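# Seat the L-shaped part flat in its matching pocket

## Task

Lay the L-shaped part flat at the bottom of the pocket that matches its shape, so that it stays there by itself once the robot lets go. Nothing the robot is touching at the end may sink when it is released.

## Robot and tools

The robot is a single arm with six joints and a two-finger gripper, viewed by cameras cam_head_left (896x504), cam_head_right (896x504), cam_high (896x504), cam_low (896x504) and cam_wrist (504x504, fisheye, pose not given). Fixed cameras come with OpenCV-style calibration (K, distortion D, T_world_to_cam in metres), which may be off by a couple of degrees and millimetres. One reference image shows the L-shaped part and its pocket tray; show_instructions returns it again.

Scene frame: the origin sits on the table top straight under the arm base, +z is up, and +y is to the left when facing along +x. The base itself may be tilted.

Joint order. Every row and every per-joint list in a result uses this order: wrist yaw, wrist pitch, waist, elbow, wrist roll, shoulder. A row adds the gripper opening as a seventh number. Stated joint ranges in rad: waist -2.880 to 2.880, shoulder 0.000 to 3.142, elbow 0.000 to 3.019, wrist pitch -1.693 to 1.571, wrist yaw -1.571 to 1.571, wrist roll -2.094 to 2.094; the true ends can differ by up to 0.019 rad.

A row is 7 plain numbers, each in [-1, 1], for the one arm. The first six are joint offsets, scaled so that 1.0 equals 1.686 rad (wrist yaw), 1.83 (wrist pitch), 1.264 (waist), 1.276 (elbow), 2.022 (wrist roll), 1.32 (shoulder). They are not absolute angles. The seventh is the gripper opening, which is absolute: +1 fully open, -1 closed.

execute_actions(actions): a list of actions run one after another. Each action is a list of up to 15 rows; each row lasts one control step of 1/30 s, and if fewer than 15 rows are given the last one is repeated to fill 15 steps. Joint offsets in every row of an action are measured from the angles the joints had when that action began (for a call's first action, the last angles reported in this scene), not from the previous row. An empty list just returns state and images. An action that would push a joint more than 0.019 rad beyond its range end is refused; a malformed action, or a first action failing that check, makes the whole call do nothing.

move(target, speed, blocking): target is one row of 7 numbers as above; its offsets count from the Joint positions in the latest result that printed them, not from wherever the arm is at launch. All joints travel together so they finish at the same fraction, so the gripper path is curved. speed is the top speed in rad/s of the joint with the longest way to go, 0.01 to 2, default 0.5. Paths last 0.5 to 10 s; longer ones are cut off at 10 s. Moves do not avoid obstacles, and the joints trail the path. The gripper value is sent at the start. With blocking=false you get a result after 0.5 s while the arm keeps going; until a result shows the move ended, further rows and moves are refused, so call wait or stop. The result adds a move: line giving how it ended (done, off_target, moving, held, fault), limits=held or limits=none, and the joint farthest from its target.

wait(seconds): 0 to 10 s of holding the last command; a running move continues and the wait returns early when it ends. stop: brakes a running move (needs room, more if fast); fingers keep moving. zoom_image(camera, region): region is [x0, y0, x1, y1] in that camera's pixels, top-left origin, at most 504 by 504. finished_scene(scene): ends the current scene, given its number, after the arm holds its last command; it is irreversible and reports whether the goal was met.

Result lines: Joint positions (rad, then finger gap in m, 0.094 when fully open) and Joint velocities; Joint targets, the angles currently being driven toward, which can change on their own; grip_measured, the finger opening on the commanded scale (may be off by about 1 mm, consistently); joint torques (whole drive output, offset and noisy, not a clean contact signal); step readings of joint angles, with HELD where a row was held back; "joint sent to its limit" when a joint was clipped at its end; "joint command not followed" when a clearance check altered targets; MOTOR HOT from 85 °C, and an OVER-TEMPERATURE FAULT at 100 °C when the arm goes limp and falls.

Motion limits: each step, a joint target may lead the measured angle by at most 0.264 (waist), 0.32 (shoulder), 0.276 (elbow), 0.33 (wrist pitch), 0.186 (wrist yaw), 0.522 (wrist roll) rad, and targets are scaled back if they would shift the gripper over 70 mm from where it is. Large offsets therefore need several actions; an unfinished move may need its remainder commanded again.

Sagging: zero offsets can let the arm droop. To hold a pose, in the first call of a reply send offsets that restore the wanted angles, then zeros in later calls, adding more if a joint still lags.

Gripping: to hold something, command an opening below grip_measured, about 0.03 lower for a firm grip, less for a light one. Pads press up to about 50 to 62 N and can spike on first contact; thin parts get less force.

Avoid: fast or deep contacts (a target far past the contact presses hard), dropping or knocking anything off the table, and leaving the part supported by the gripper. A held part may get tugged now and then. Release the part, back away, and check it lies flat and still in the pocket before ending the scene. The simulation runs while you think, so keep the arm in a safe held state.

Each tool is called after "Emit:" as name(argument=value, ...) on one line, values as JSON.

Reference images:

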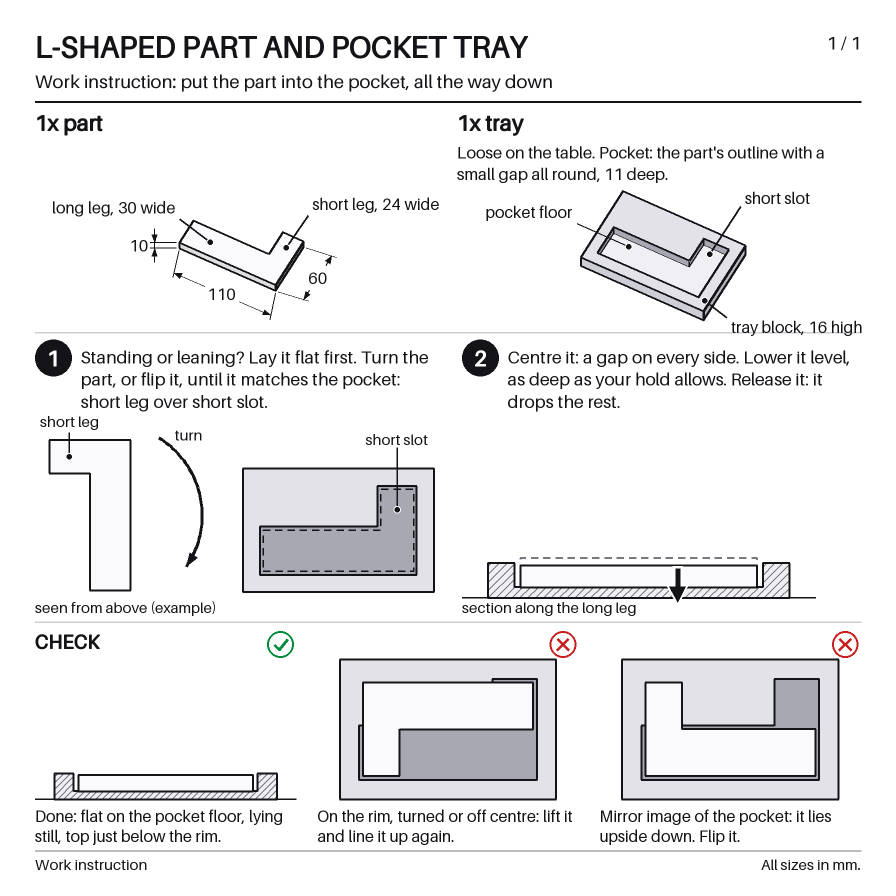

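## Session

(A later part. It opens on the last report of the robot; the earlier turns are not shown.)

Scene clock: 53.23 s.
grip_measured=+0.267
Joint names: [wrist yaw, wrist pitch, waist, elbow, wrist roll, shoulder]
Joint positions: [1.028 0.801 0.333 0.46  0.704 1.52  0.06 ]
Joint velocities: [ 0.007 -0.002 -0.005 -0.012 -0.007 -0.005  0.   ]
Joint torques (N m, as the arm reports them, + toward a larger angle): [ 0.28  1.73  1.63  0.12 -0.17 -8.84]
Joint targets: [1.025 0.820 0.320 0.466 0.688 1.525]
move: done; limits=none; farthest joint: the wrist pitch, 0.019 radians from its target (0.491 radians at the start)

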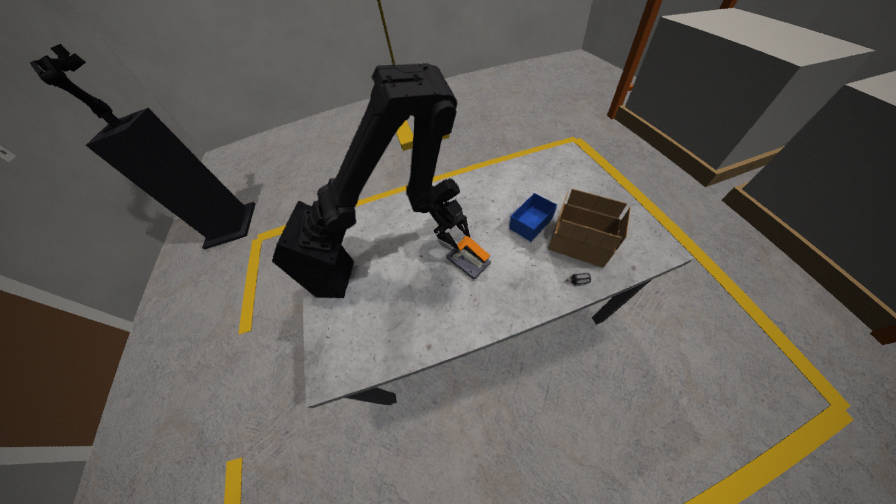

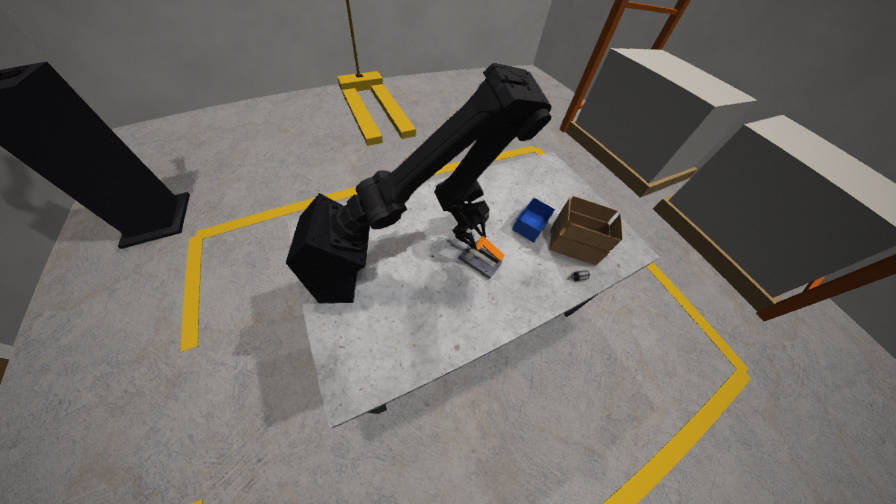

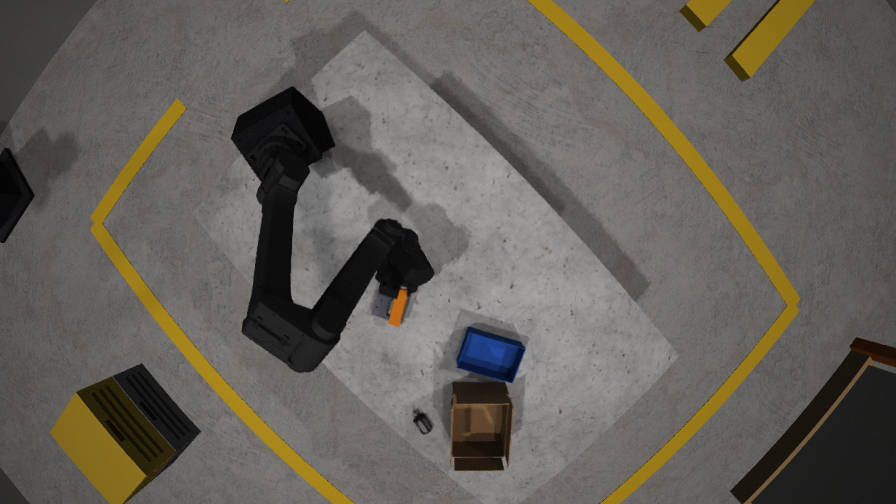

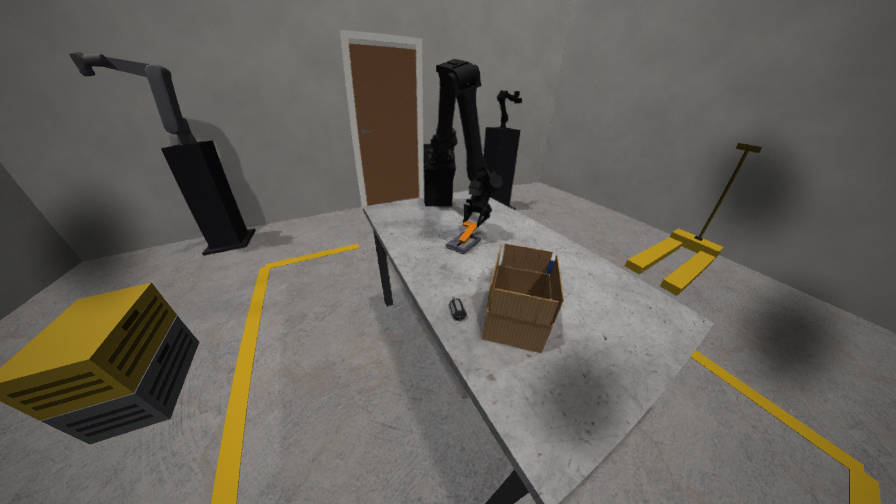

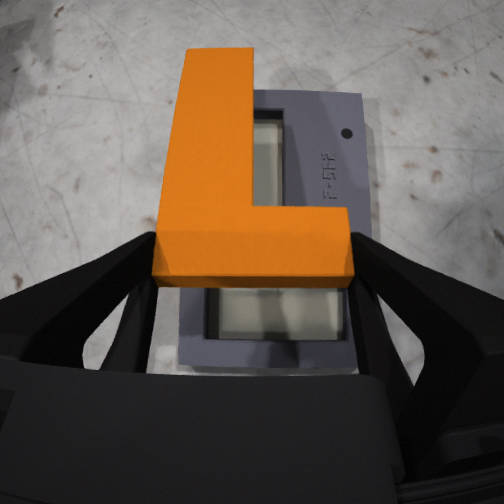

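Emit:
move(target=[0.0148, 0.054, 0.019, 0.0118, 0.0213, 0.090, 0.215], speed=0.12)

Emit:
zoom_image(camera="cam_low", region=[435, 195, 495, 255])

Emit:
zoom_image(camera="cam_high", region=[360, 265, 430, 335])

Emit:
zoom_image(camera="cam_wrist", region=[100, 20, 420, 380])

Scene clock: 58.20 s.
grip_measured=+0.267
Joint names: [wrist yaw, wrist pitch, waist, elbow, wrist roll, shoulder]
Joint positions: [1.048 0.882 0.339 0.471 0.73  1.632 0.06 ]
Joint velocities: [-0.037 -0.012 -0.015  0.002  0.022 -0.005 -0.001]
Joint torques (N m, as the arm reports them, + toward a larger angle): [ 0.64  1.73  4.17 -0.9   0.14 -8.66]
Joint targets: [1.053 0.900 0.357 0.475 0.747 1.639]
move: done; limits=none; farthest joint: the waist, 0.018 radians from its target (0.024 radians at the start)

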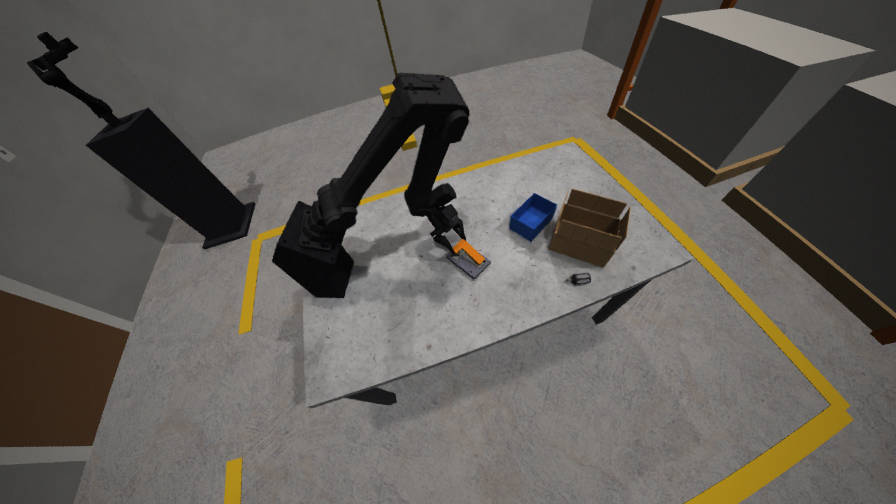

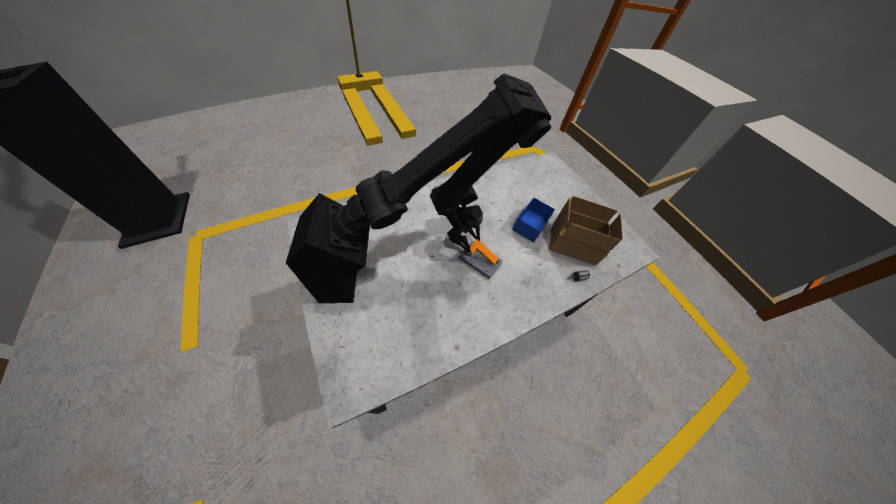

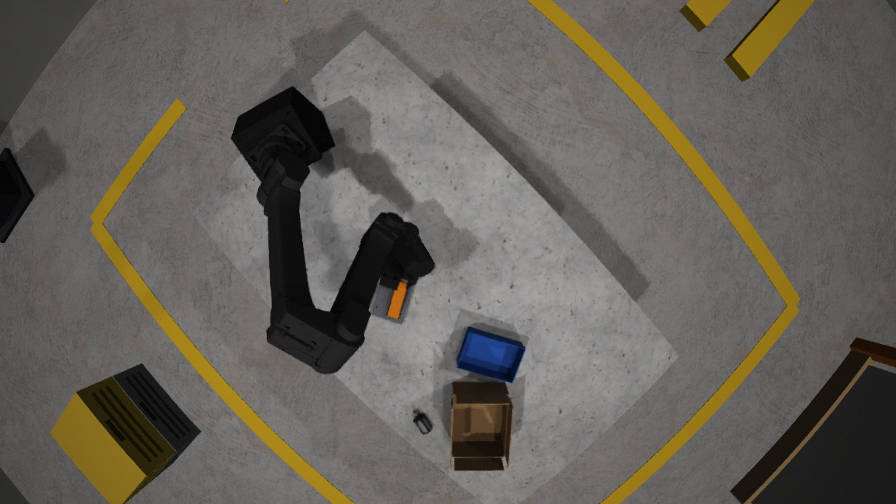

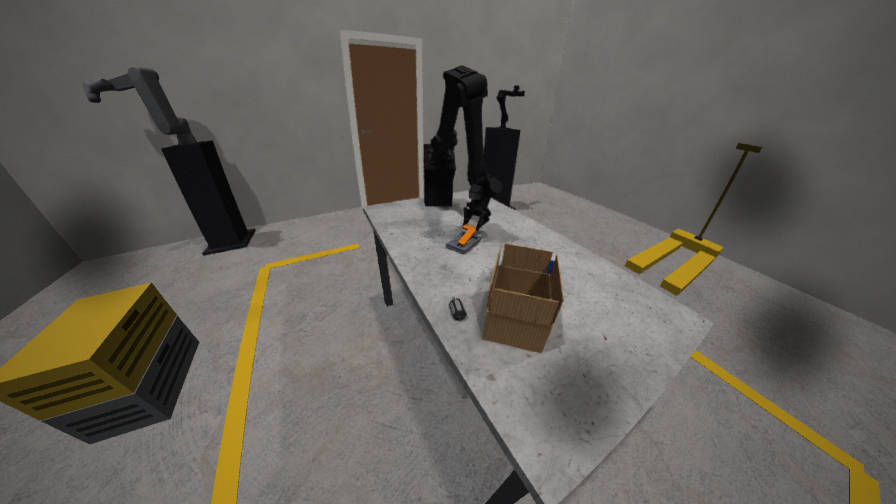

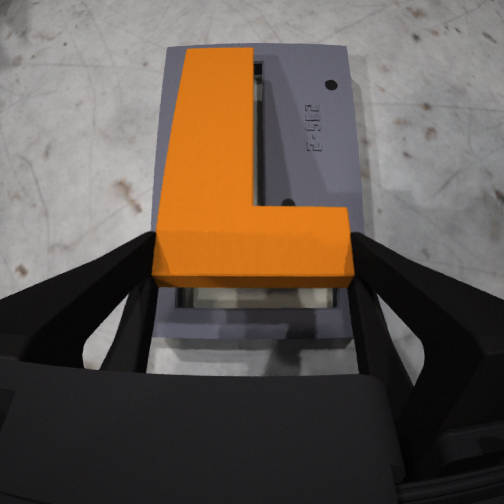

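Region (435, 195, 495, 255) of cam_low's 896x504 image, scaled by 8.400, with more detail than that image has.

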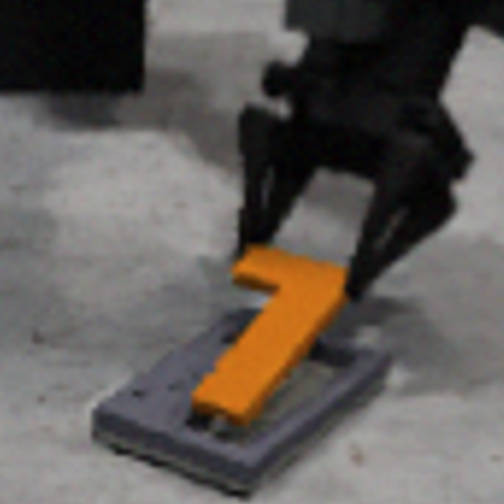

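Region (360, 265, 430, 335) of cam_high's 896x504 image, scaled by 7.200, with more detail than that image has.

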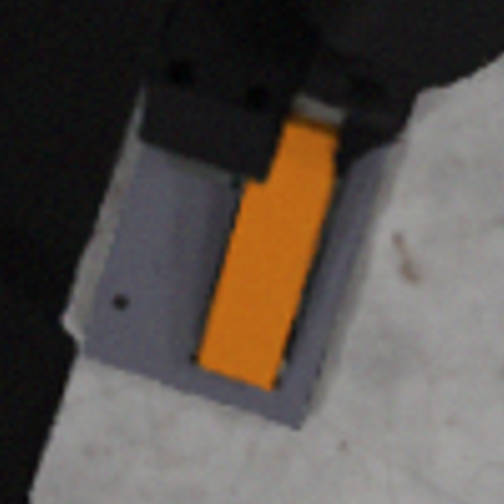

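Region (100, 20, 420, 380) of cam_wrist's 504x504 image, scaled by 1.400, with more detail than that image has.

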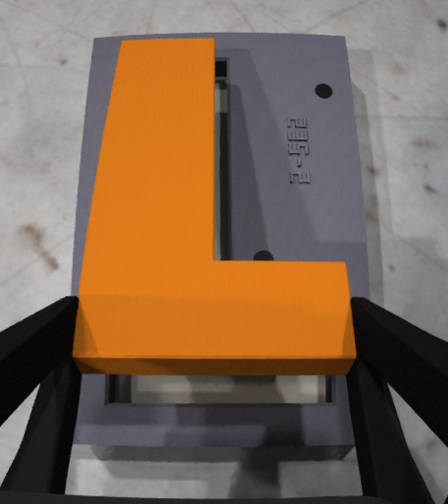

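Emit:
move(target=[0.0089, 0.0169, 0.0224, -0.0055, 0.0114, 0.0148, 0.215], speed=0.05)

Emit:
zoom_image(camera="cam_high", region=[365, 270, 425, 330])

Emit:
zoom_image(camera="cam_wrist", region=[130, 10, 390, 200])

Emit:
zoom_image(camera="cam_wrist", region=[130, 180, 390, 370])

Scene clock: 61.87 s.
grip_measured=+0.267
Joint names: [wrist yaw, wrist pitch, waist, elbow, wrist roll, shoulder]
Joint positions: [1.059 0.893 0.35  0.471 0.737 1.641 0.06 ]
Joint velocities: [ 0.022  0.002 -0.005  0.007  0.007 -0.005 -0.   ]
Joint torques (N m, as the arm reports them, + toward a larger angle): [ 0.63  1.73  4.3  -1.94  0.15 -8.4 ]
Joint targets: [1.064 0.912 0.367 0.464 0.754 1.651]
move: done; limits=none; farthest joint: the wrist pitch, 0.020 radians from its target (0.031 radians at the start)

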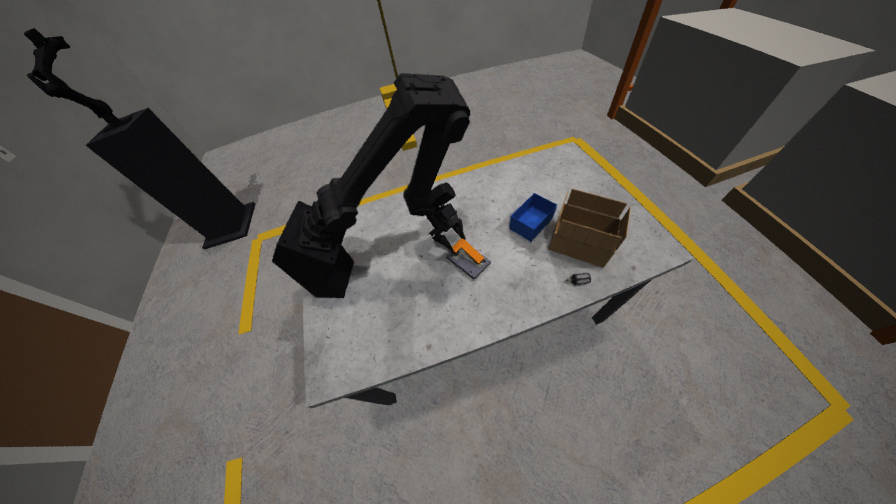

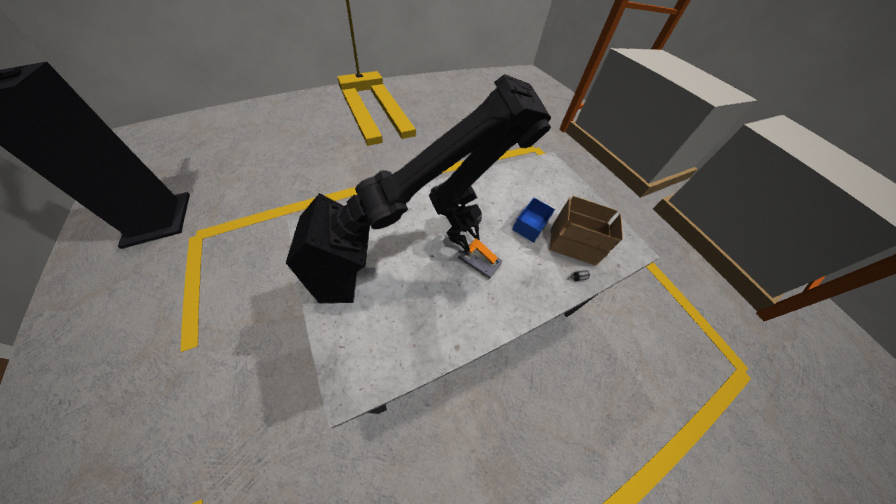

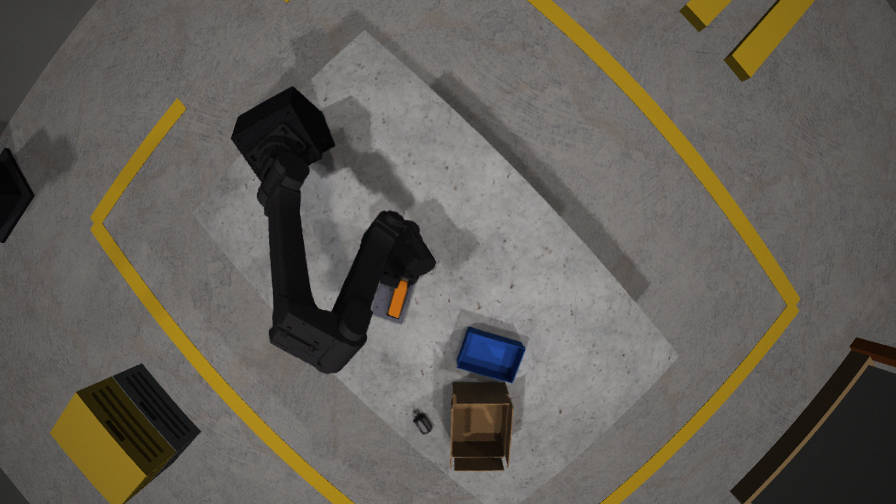

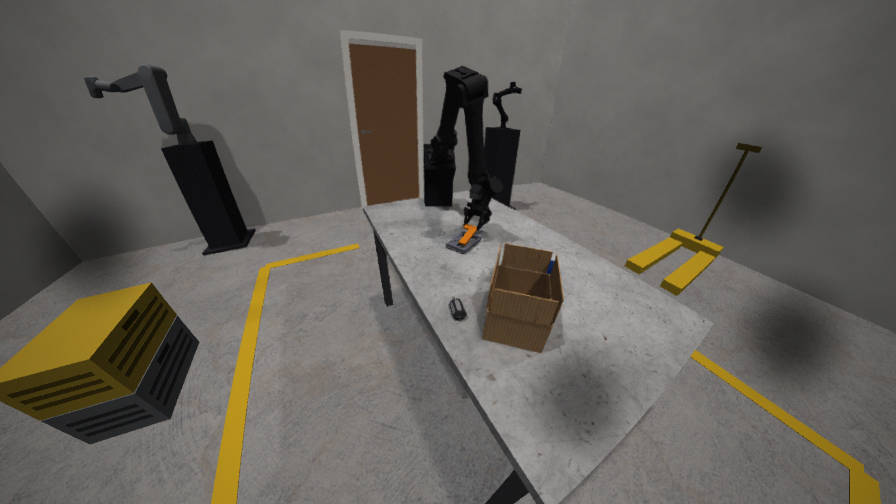

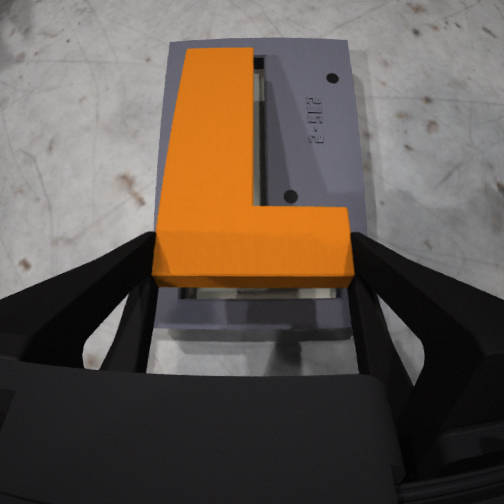

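Region (365, 270, 425, 330) of cam_high's 896x504 image, scaled by 8.400, with more detail than that image has.

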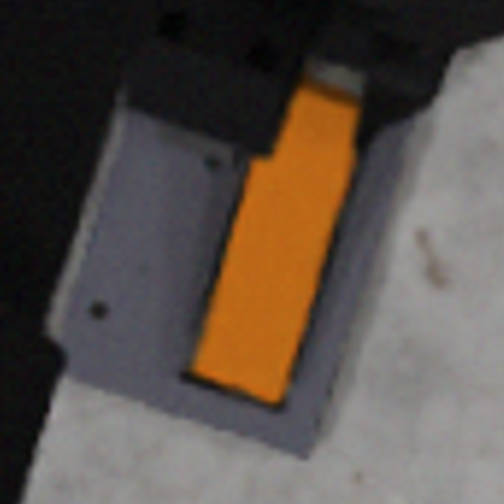

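Region (130, 10, 390, 200) of cam_wrist's 504x504 image, scaled by 1.938, with more detail than that image has; it fills the top 368 rows of this view, and the rest is white.

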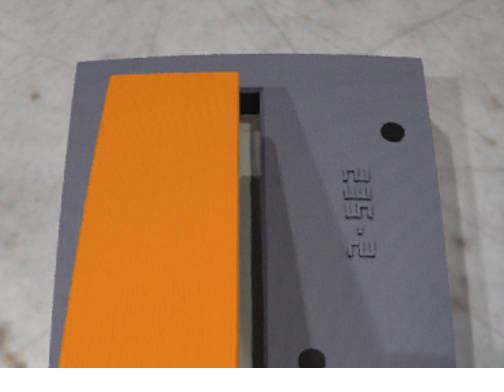

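Region (130, 180, 390, 370) of cam_wrist's 504x504 image, scaled by 1.938, with more detail than that image has; it fills the top 368 rows of this view, and the rest is white.

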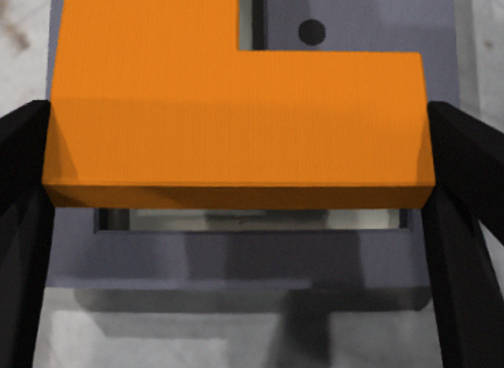

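Emit:
move(target=[-0.016, 0.023, -0.030, 0.0141, -0.0148, 0.034, 0.215], speed=0.05)

Emit:
zoom_image(camera="cam_high", region=[365, 270, 425, 330])

Emit:
zoom_image(camera="cam_wrist", region=[130, 0, 390, 190])

Emit:
zoom_image(camera="cam_wrist", region=[130, 180, 390, 370])

Scene clock: 66.50 s.
grip_measured=+0.267
Joint names: [wrist yaw, wrist pitch, waist, elbow, wrist roll, shoulder]
Joint positions: [1.035 0.917 0.325 0.485 0.724 1.677 0.06 ]
Joint velocities: [-0.007  0.017  0.005  0.002 -0.007 -0.005 -0.001]
Joint torques (N m, as the arm reports them, + toward a larger angle): [ 0.3   1.72  1.85 -1.17 -0.17 -8.67]
Joint targets: [1.032 0.935 0.312 0.489 0.707 1.687]
move: done; limits=none; farthest joint: the wrist pitch, 0.018 radians from its target (0.041 radians at the start)

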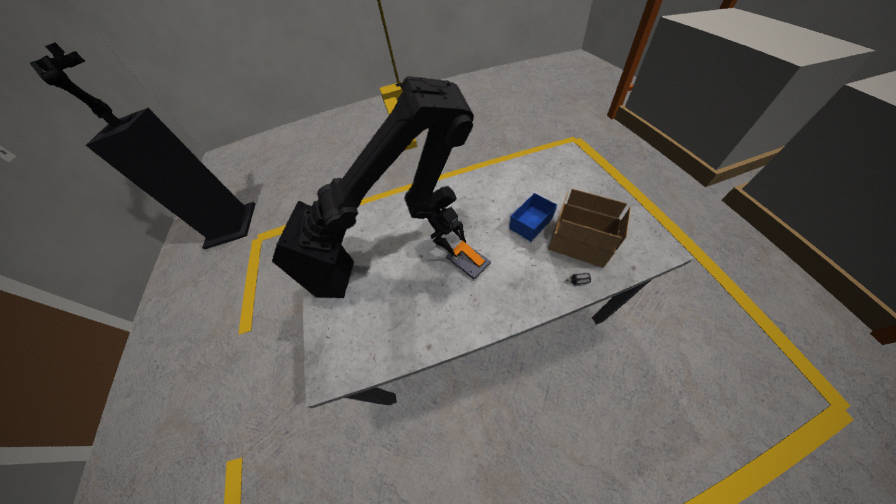

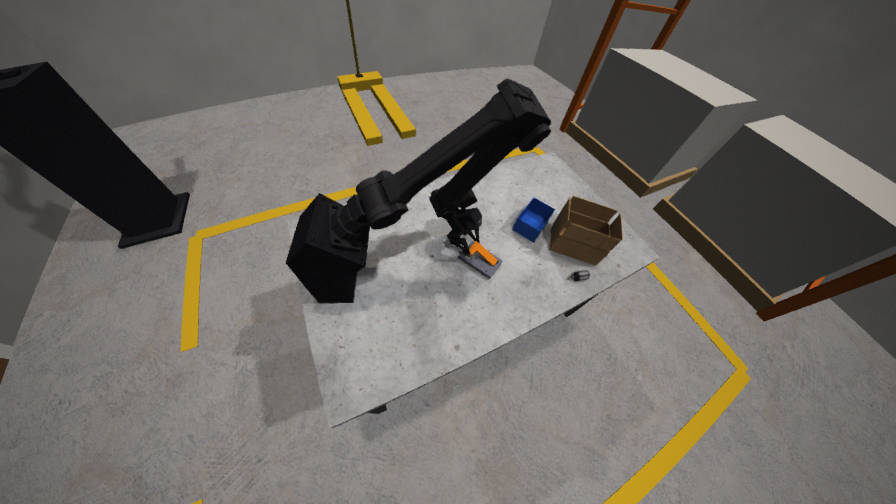

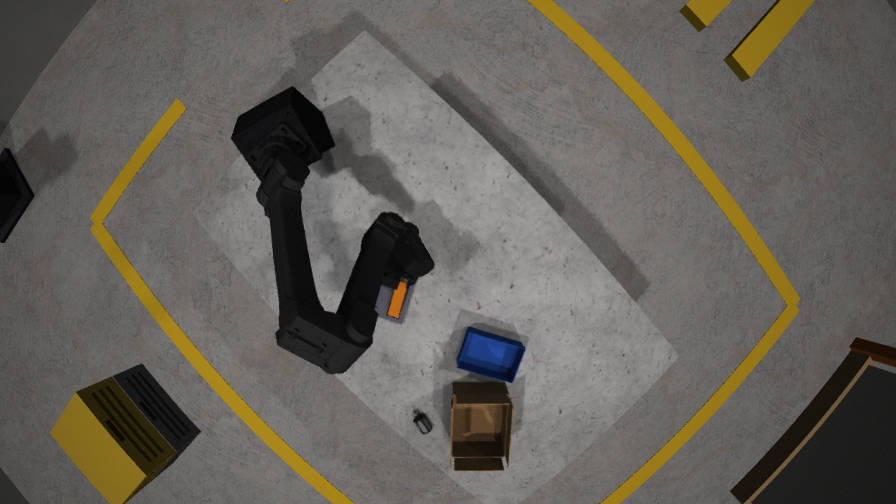

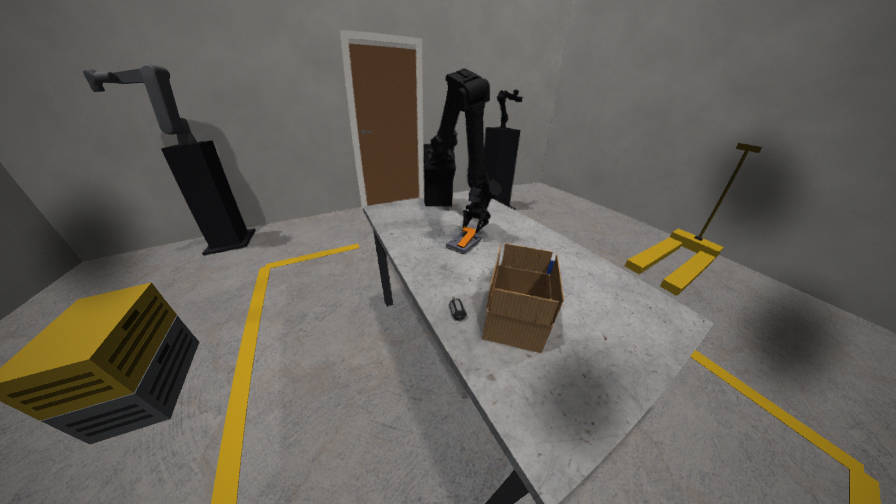

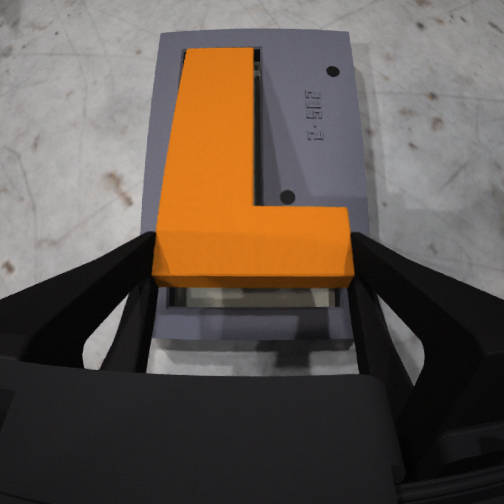

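Region (365, 270, 425, 330) of cam_high's 896x504 image, scaled by 8.400, with more detail than that image has.

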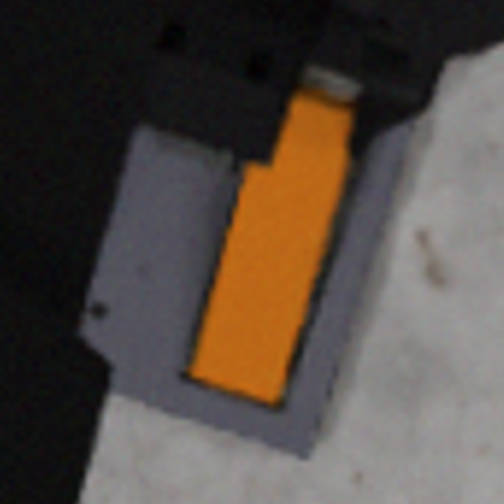

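Region (130, 0, 390, 190) of cam_wrist's 504x504 image, scaled by 1.938, with more detail than that image has; it fills the top 368 rows of this view, and the rest is white.

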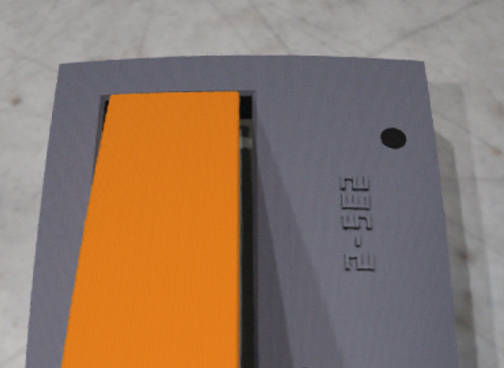

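Region (130, 180, 390, 370) of cam_wrist's 504x504 image, scaled by 1.938, with more detail than that image has; it fills the top 368 rows of this view, and the rest is white.

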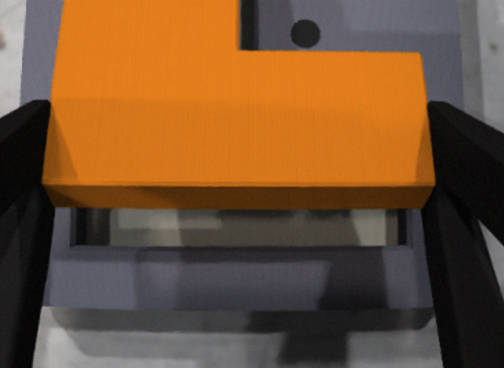

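Emit:
move(target=[-0.006, 0.026, -0.0163, 0.0157, -0.0106, 0.0394, 0.235], speed=0.04)

Emit:
zoom_image(camera="cam_head_left", region=[430, 220, 500, 290])

Emit:
zoom_image(camera="cam_wrist", region=[130, 0, 390, 190])

Emit:
zoom_image(camera="cam_wrist", region=[110, 180, 400, 370])

Emit:
zoom_image(camera="cam_low", region=[440, 205, 495, 260])

Scene clock: 73.00 s.
grip_measured=+0.267
Joint names: [wrist yaw, wrist pitch, waist, elbow, wrist roll, shoulder]
Joint positions: [1.031 0.949 0.321 0.501 0.718 1.714 0.06 ]
Joint velocities: [ 0.007 -0.002  0.005  0.002  0.081  0.005  0.   ]
Joint torques (N m, as the arm reports them, + toward a larger angle): [ 0.12  1.56  1.84 -1.39 -0.17 -8.33]
Joint targets: [1.025 0.965 0.305 0.505 0.702 1.729]
move: done; limits=none; farthest joint: the waist, 0.016 radians from its target (0.021 radians at the start)

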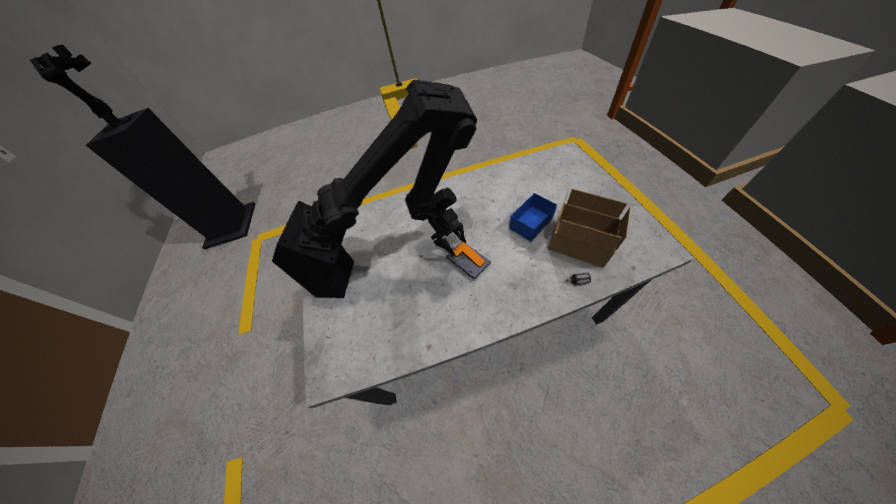

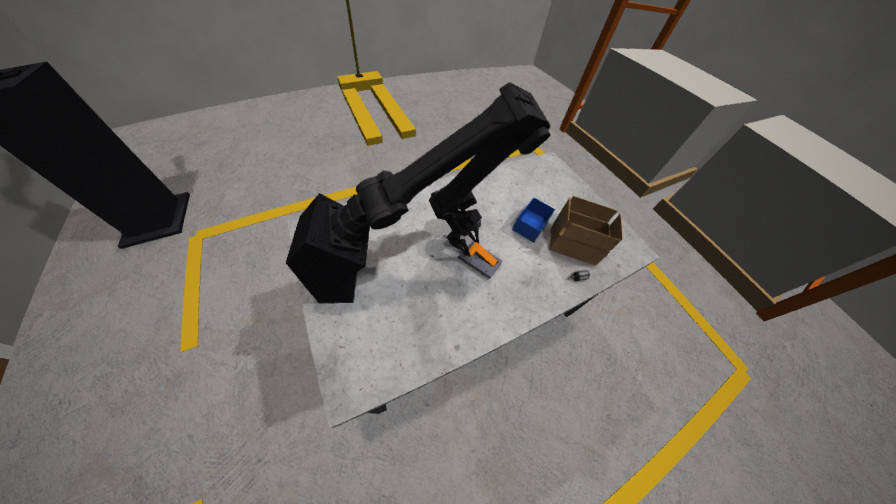

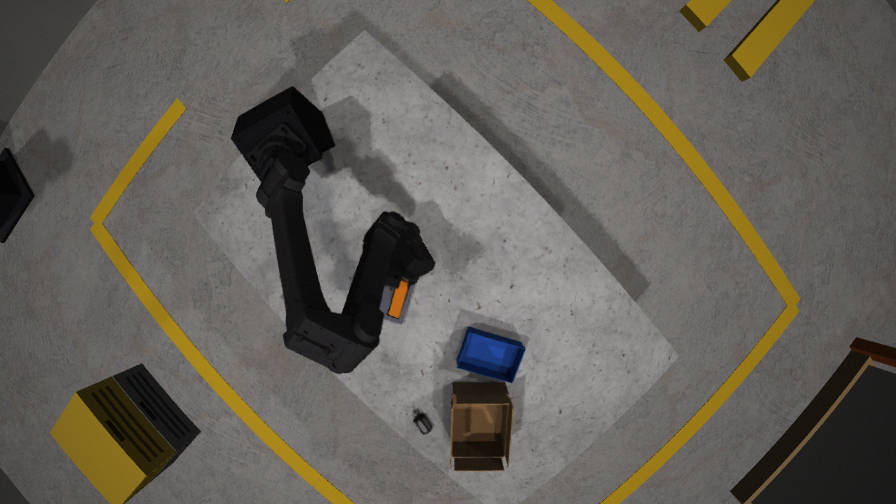

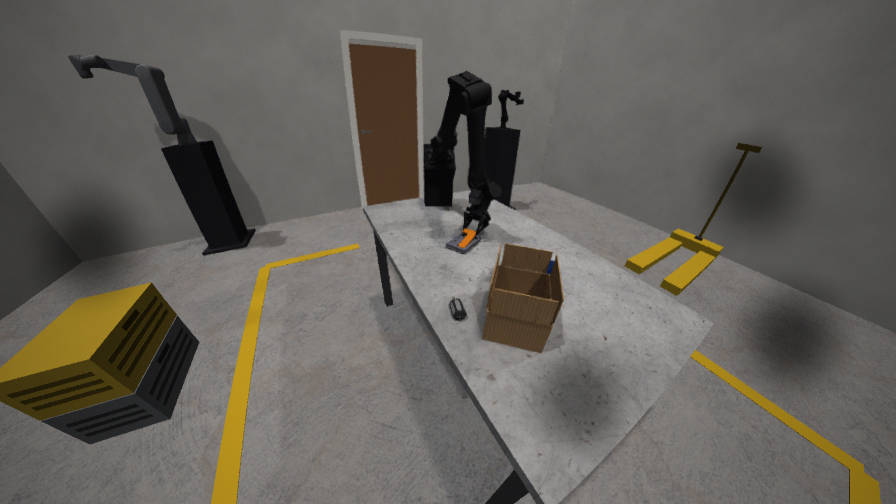

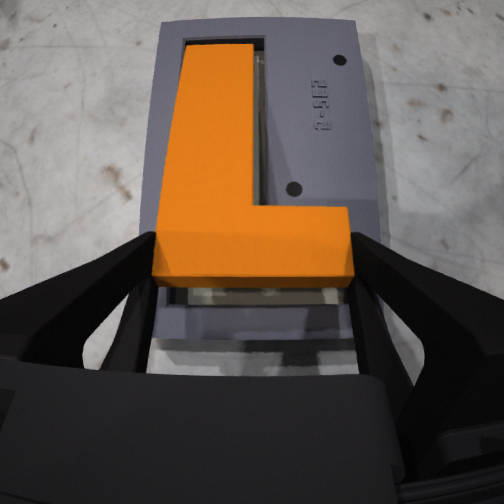

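Region (430, 220, 500, 290) of cam_head_left's 896x504 image, scaled by 7.200, with more detail than that image has.

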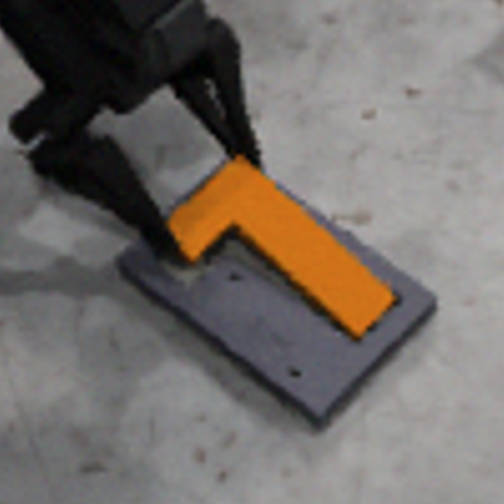

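Region (130, 0, 390, 190) of cam_wrist's 504x504 image, scaled by 1.938, with more detail than that image has; it fills the top 368 rows of this view, and the rest is white.

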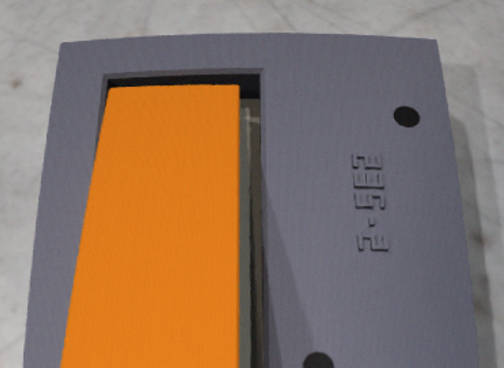

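Region (110, 180, 400, 370) of cam_wrist's 504x504 image, scaled by 1.738, with more detail than that image has; it fills the top 330 rows of this view, and the rest is white.

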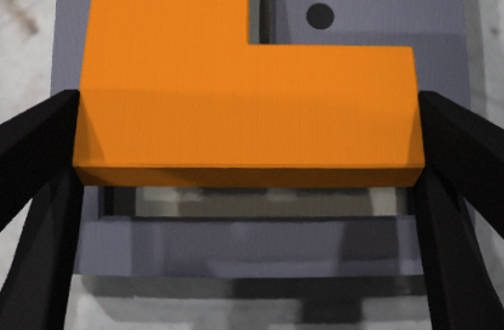

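Region (440, 205, 495, 260) of cam_low's 896x504 image, scaled by 9.164, with more detail than that image has.

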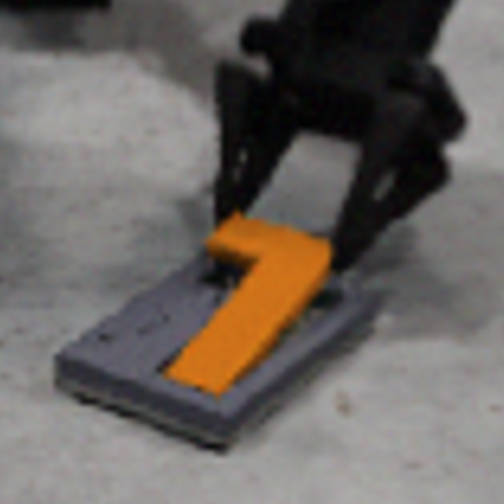

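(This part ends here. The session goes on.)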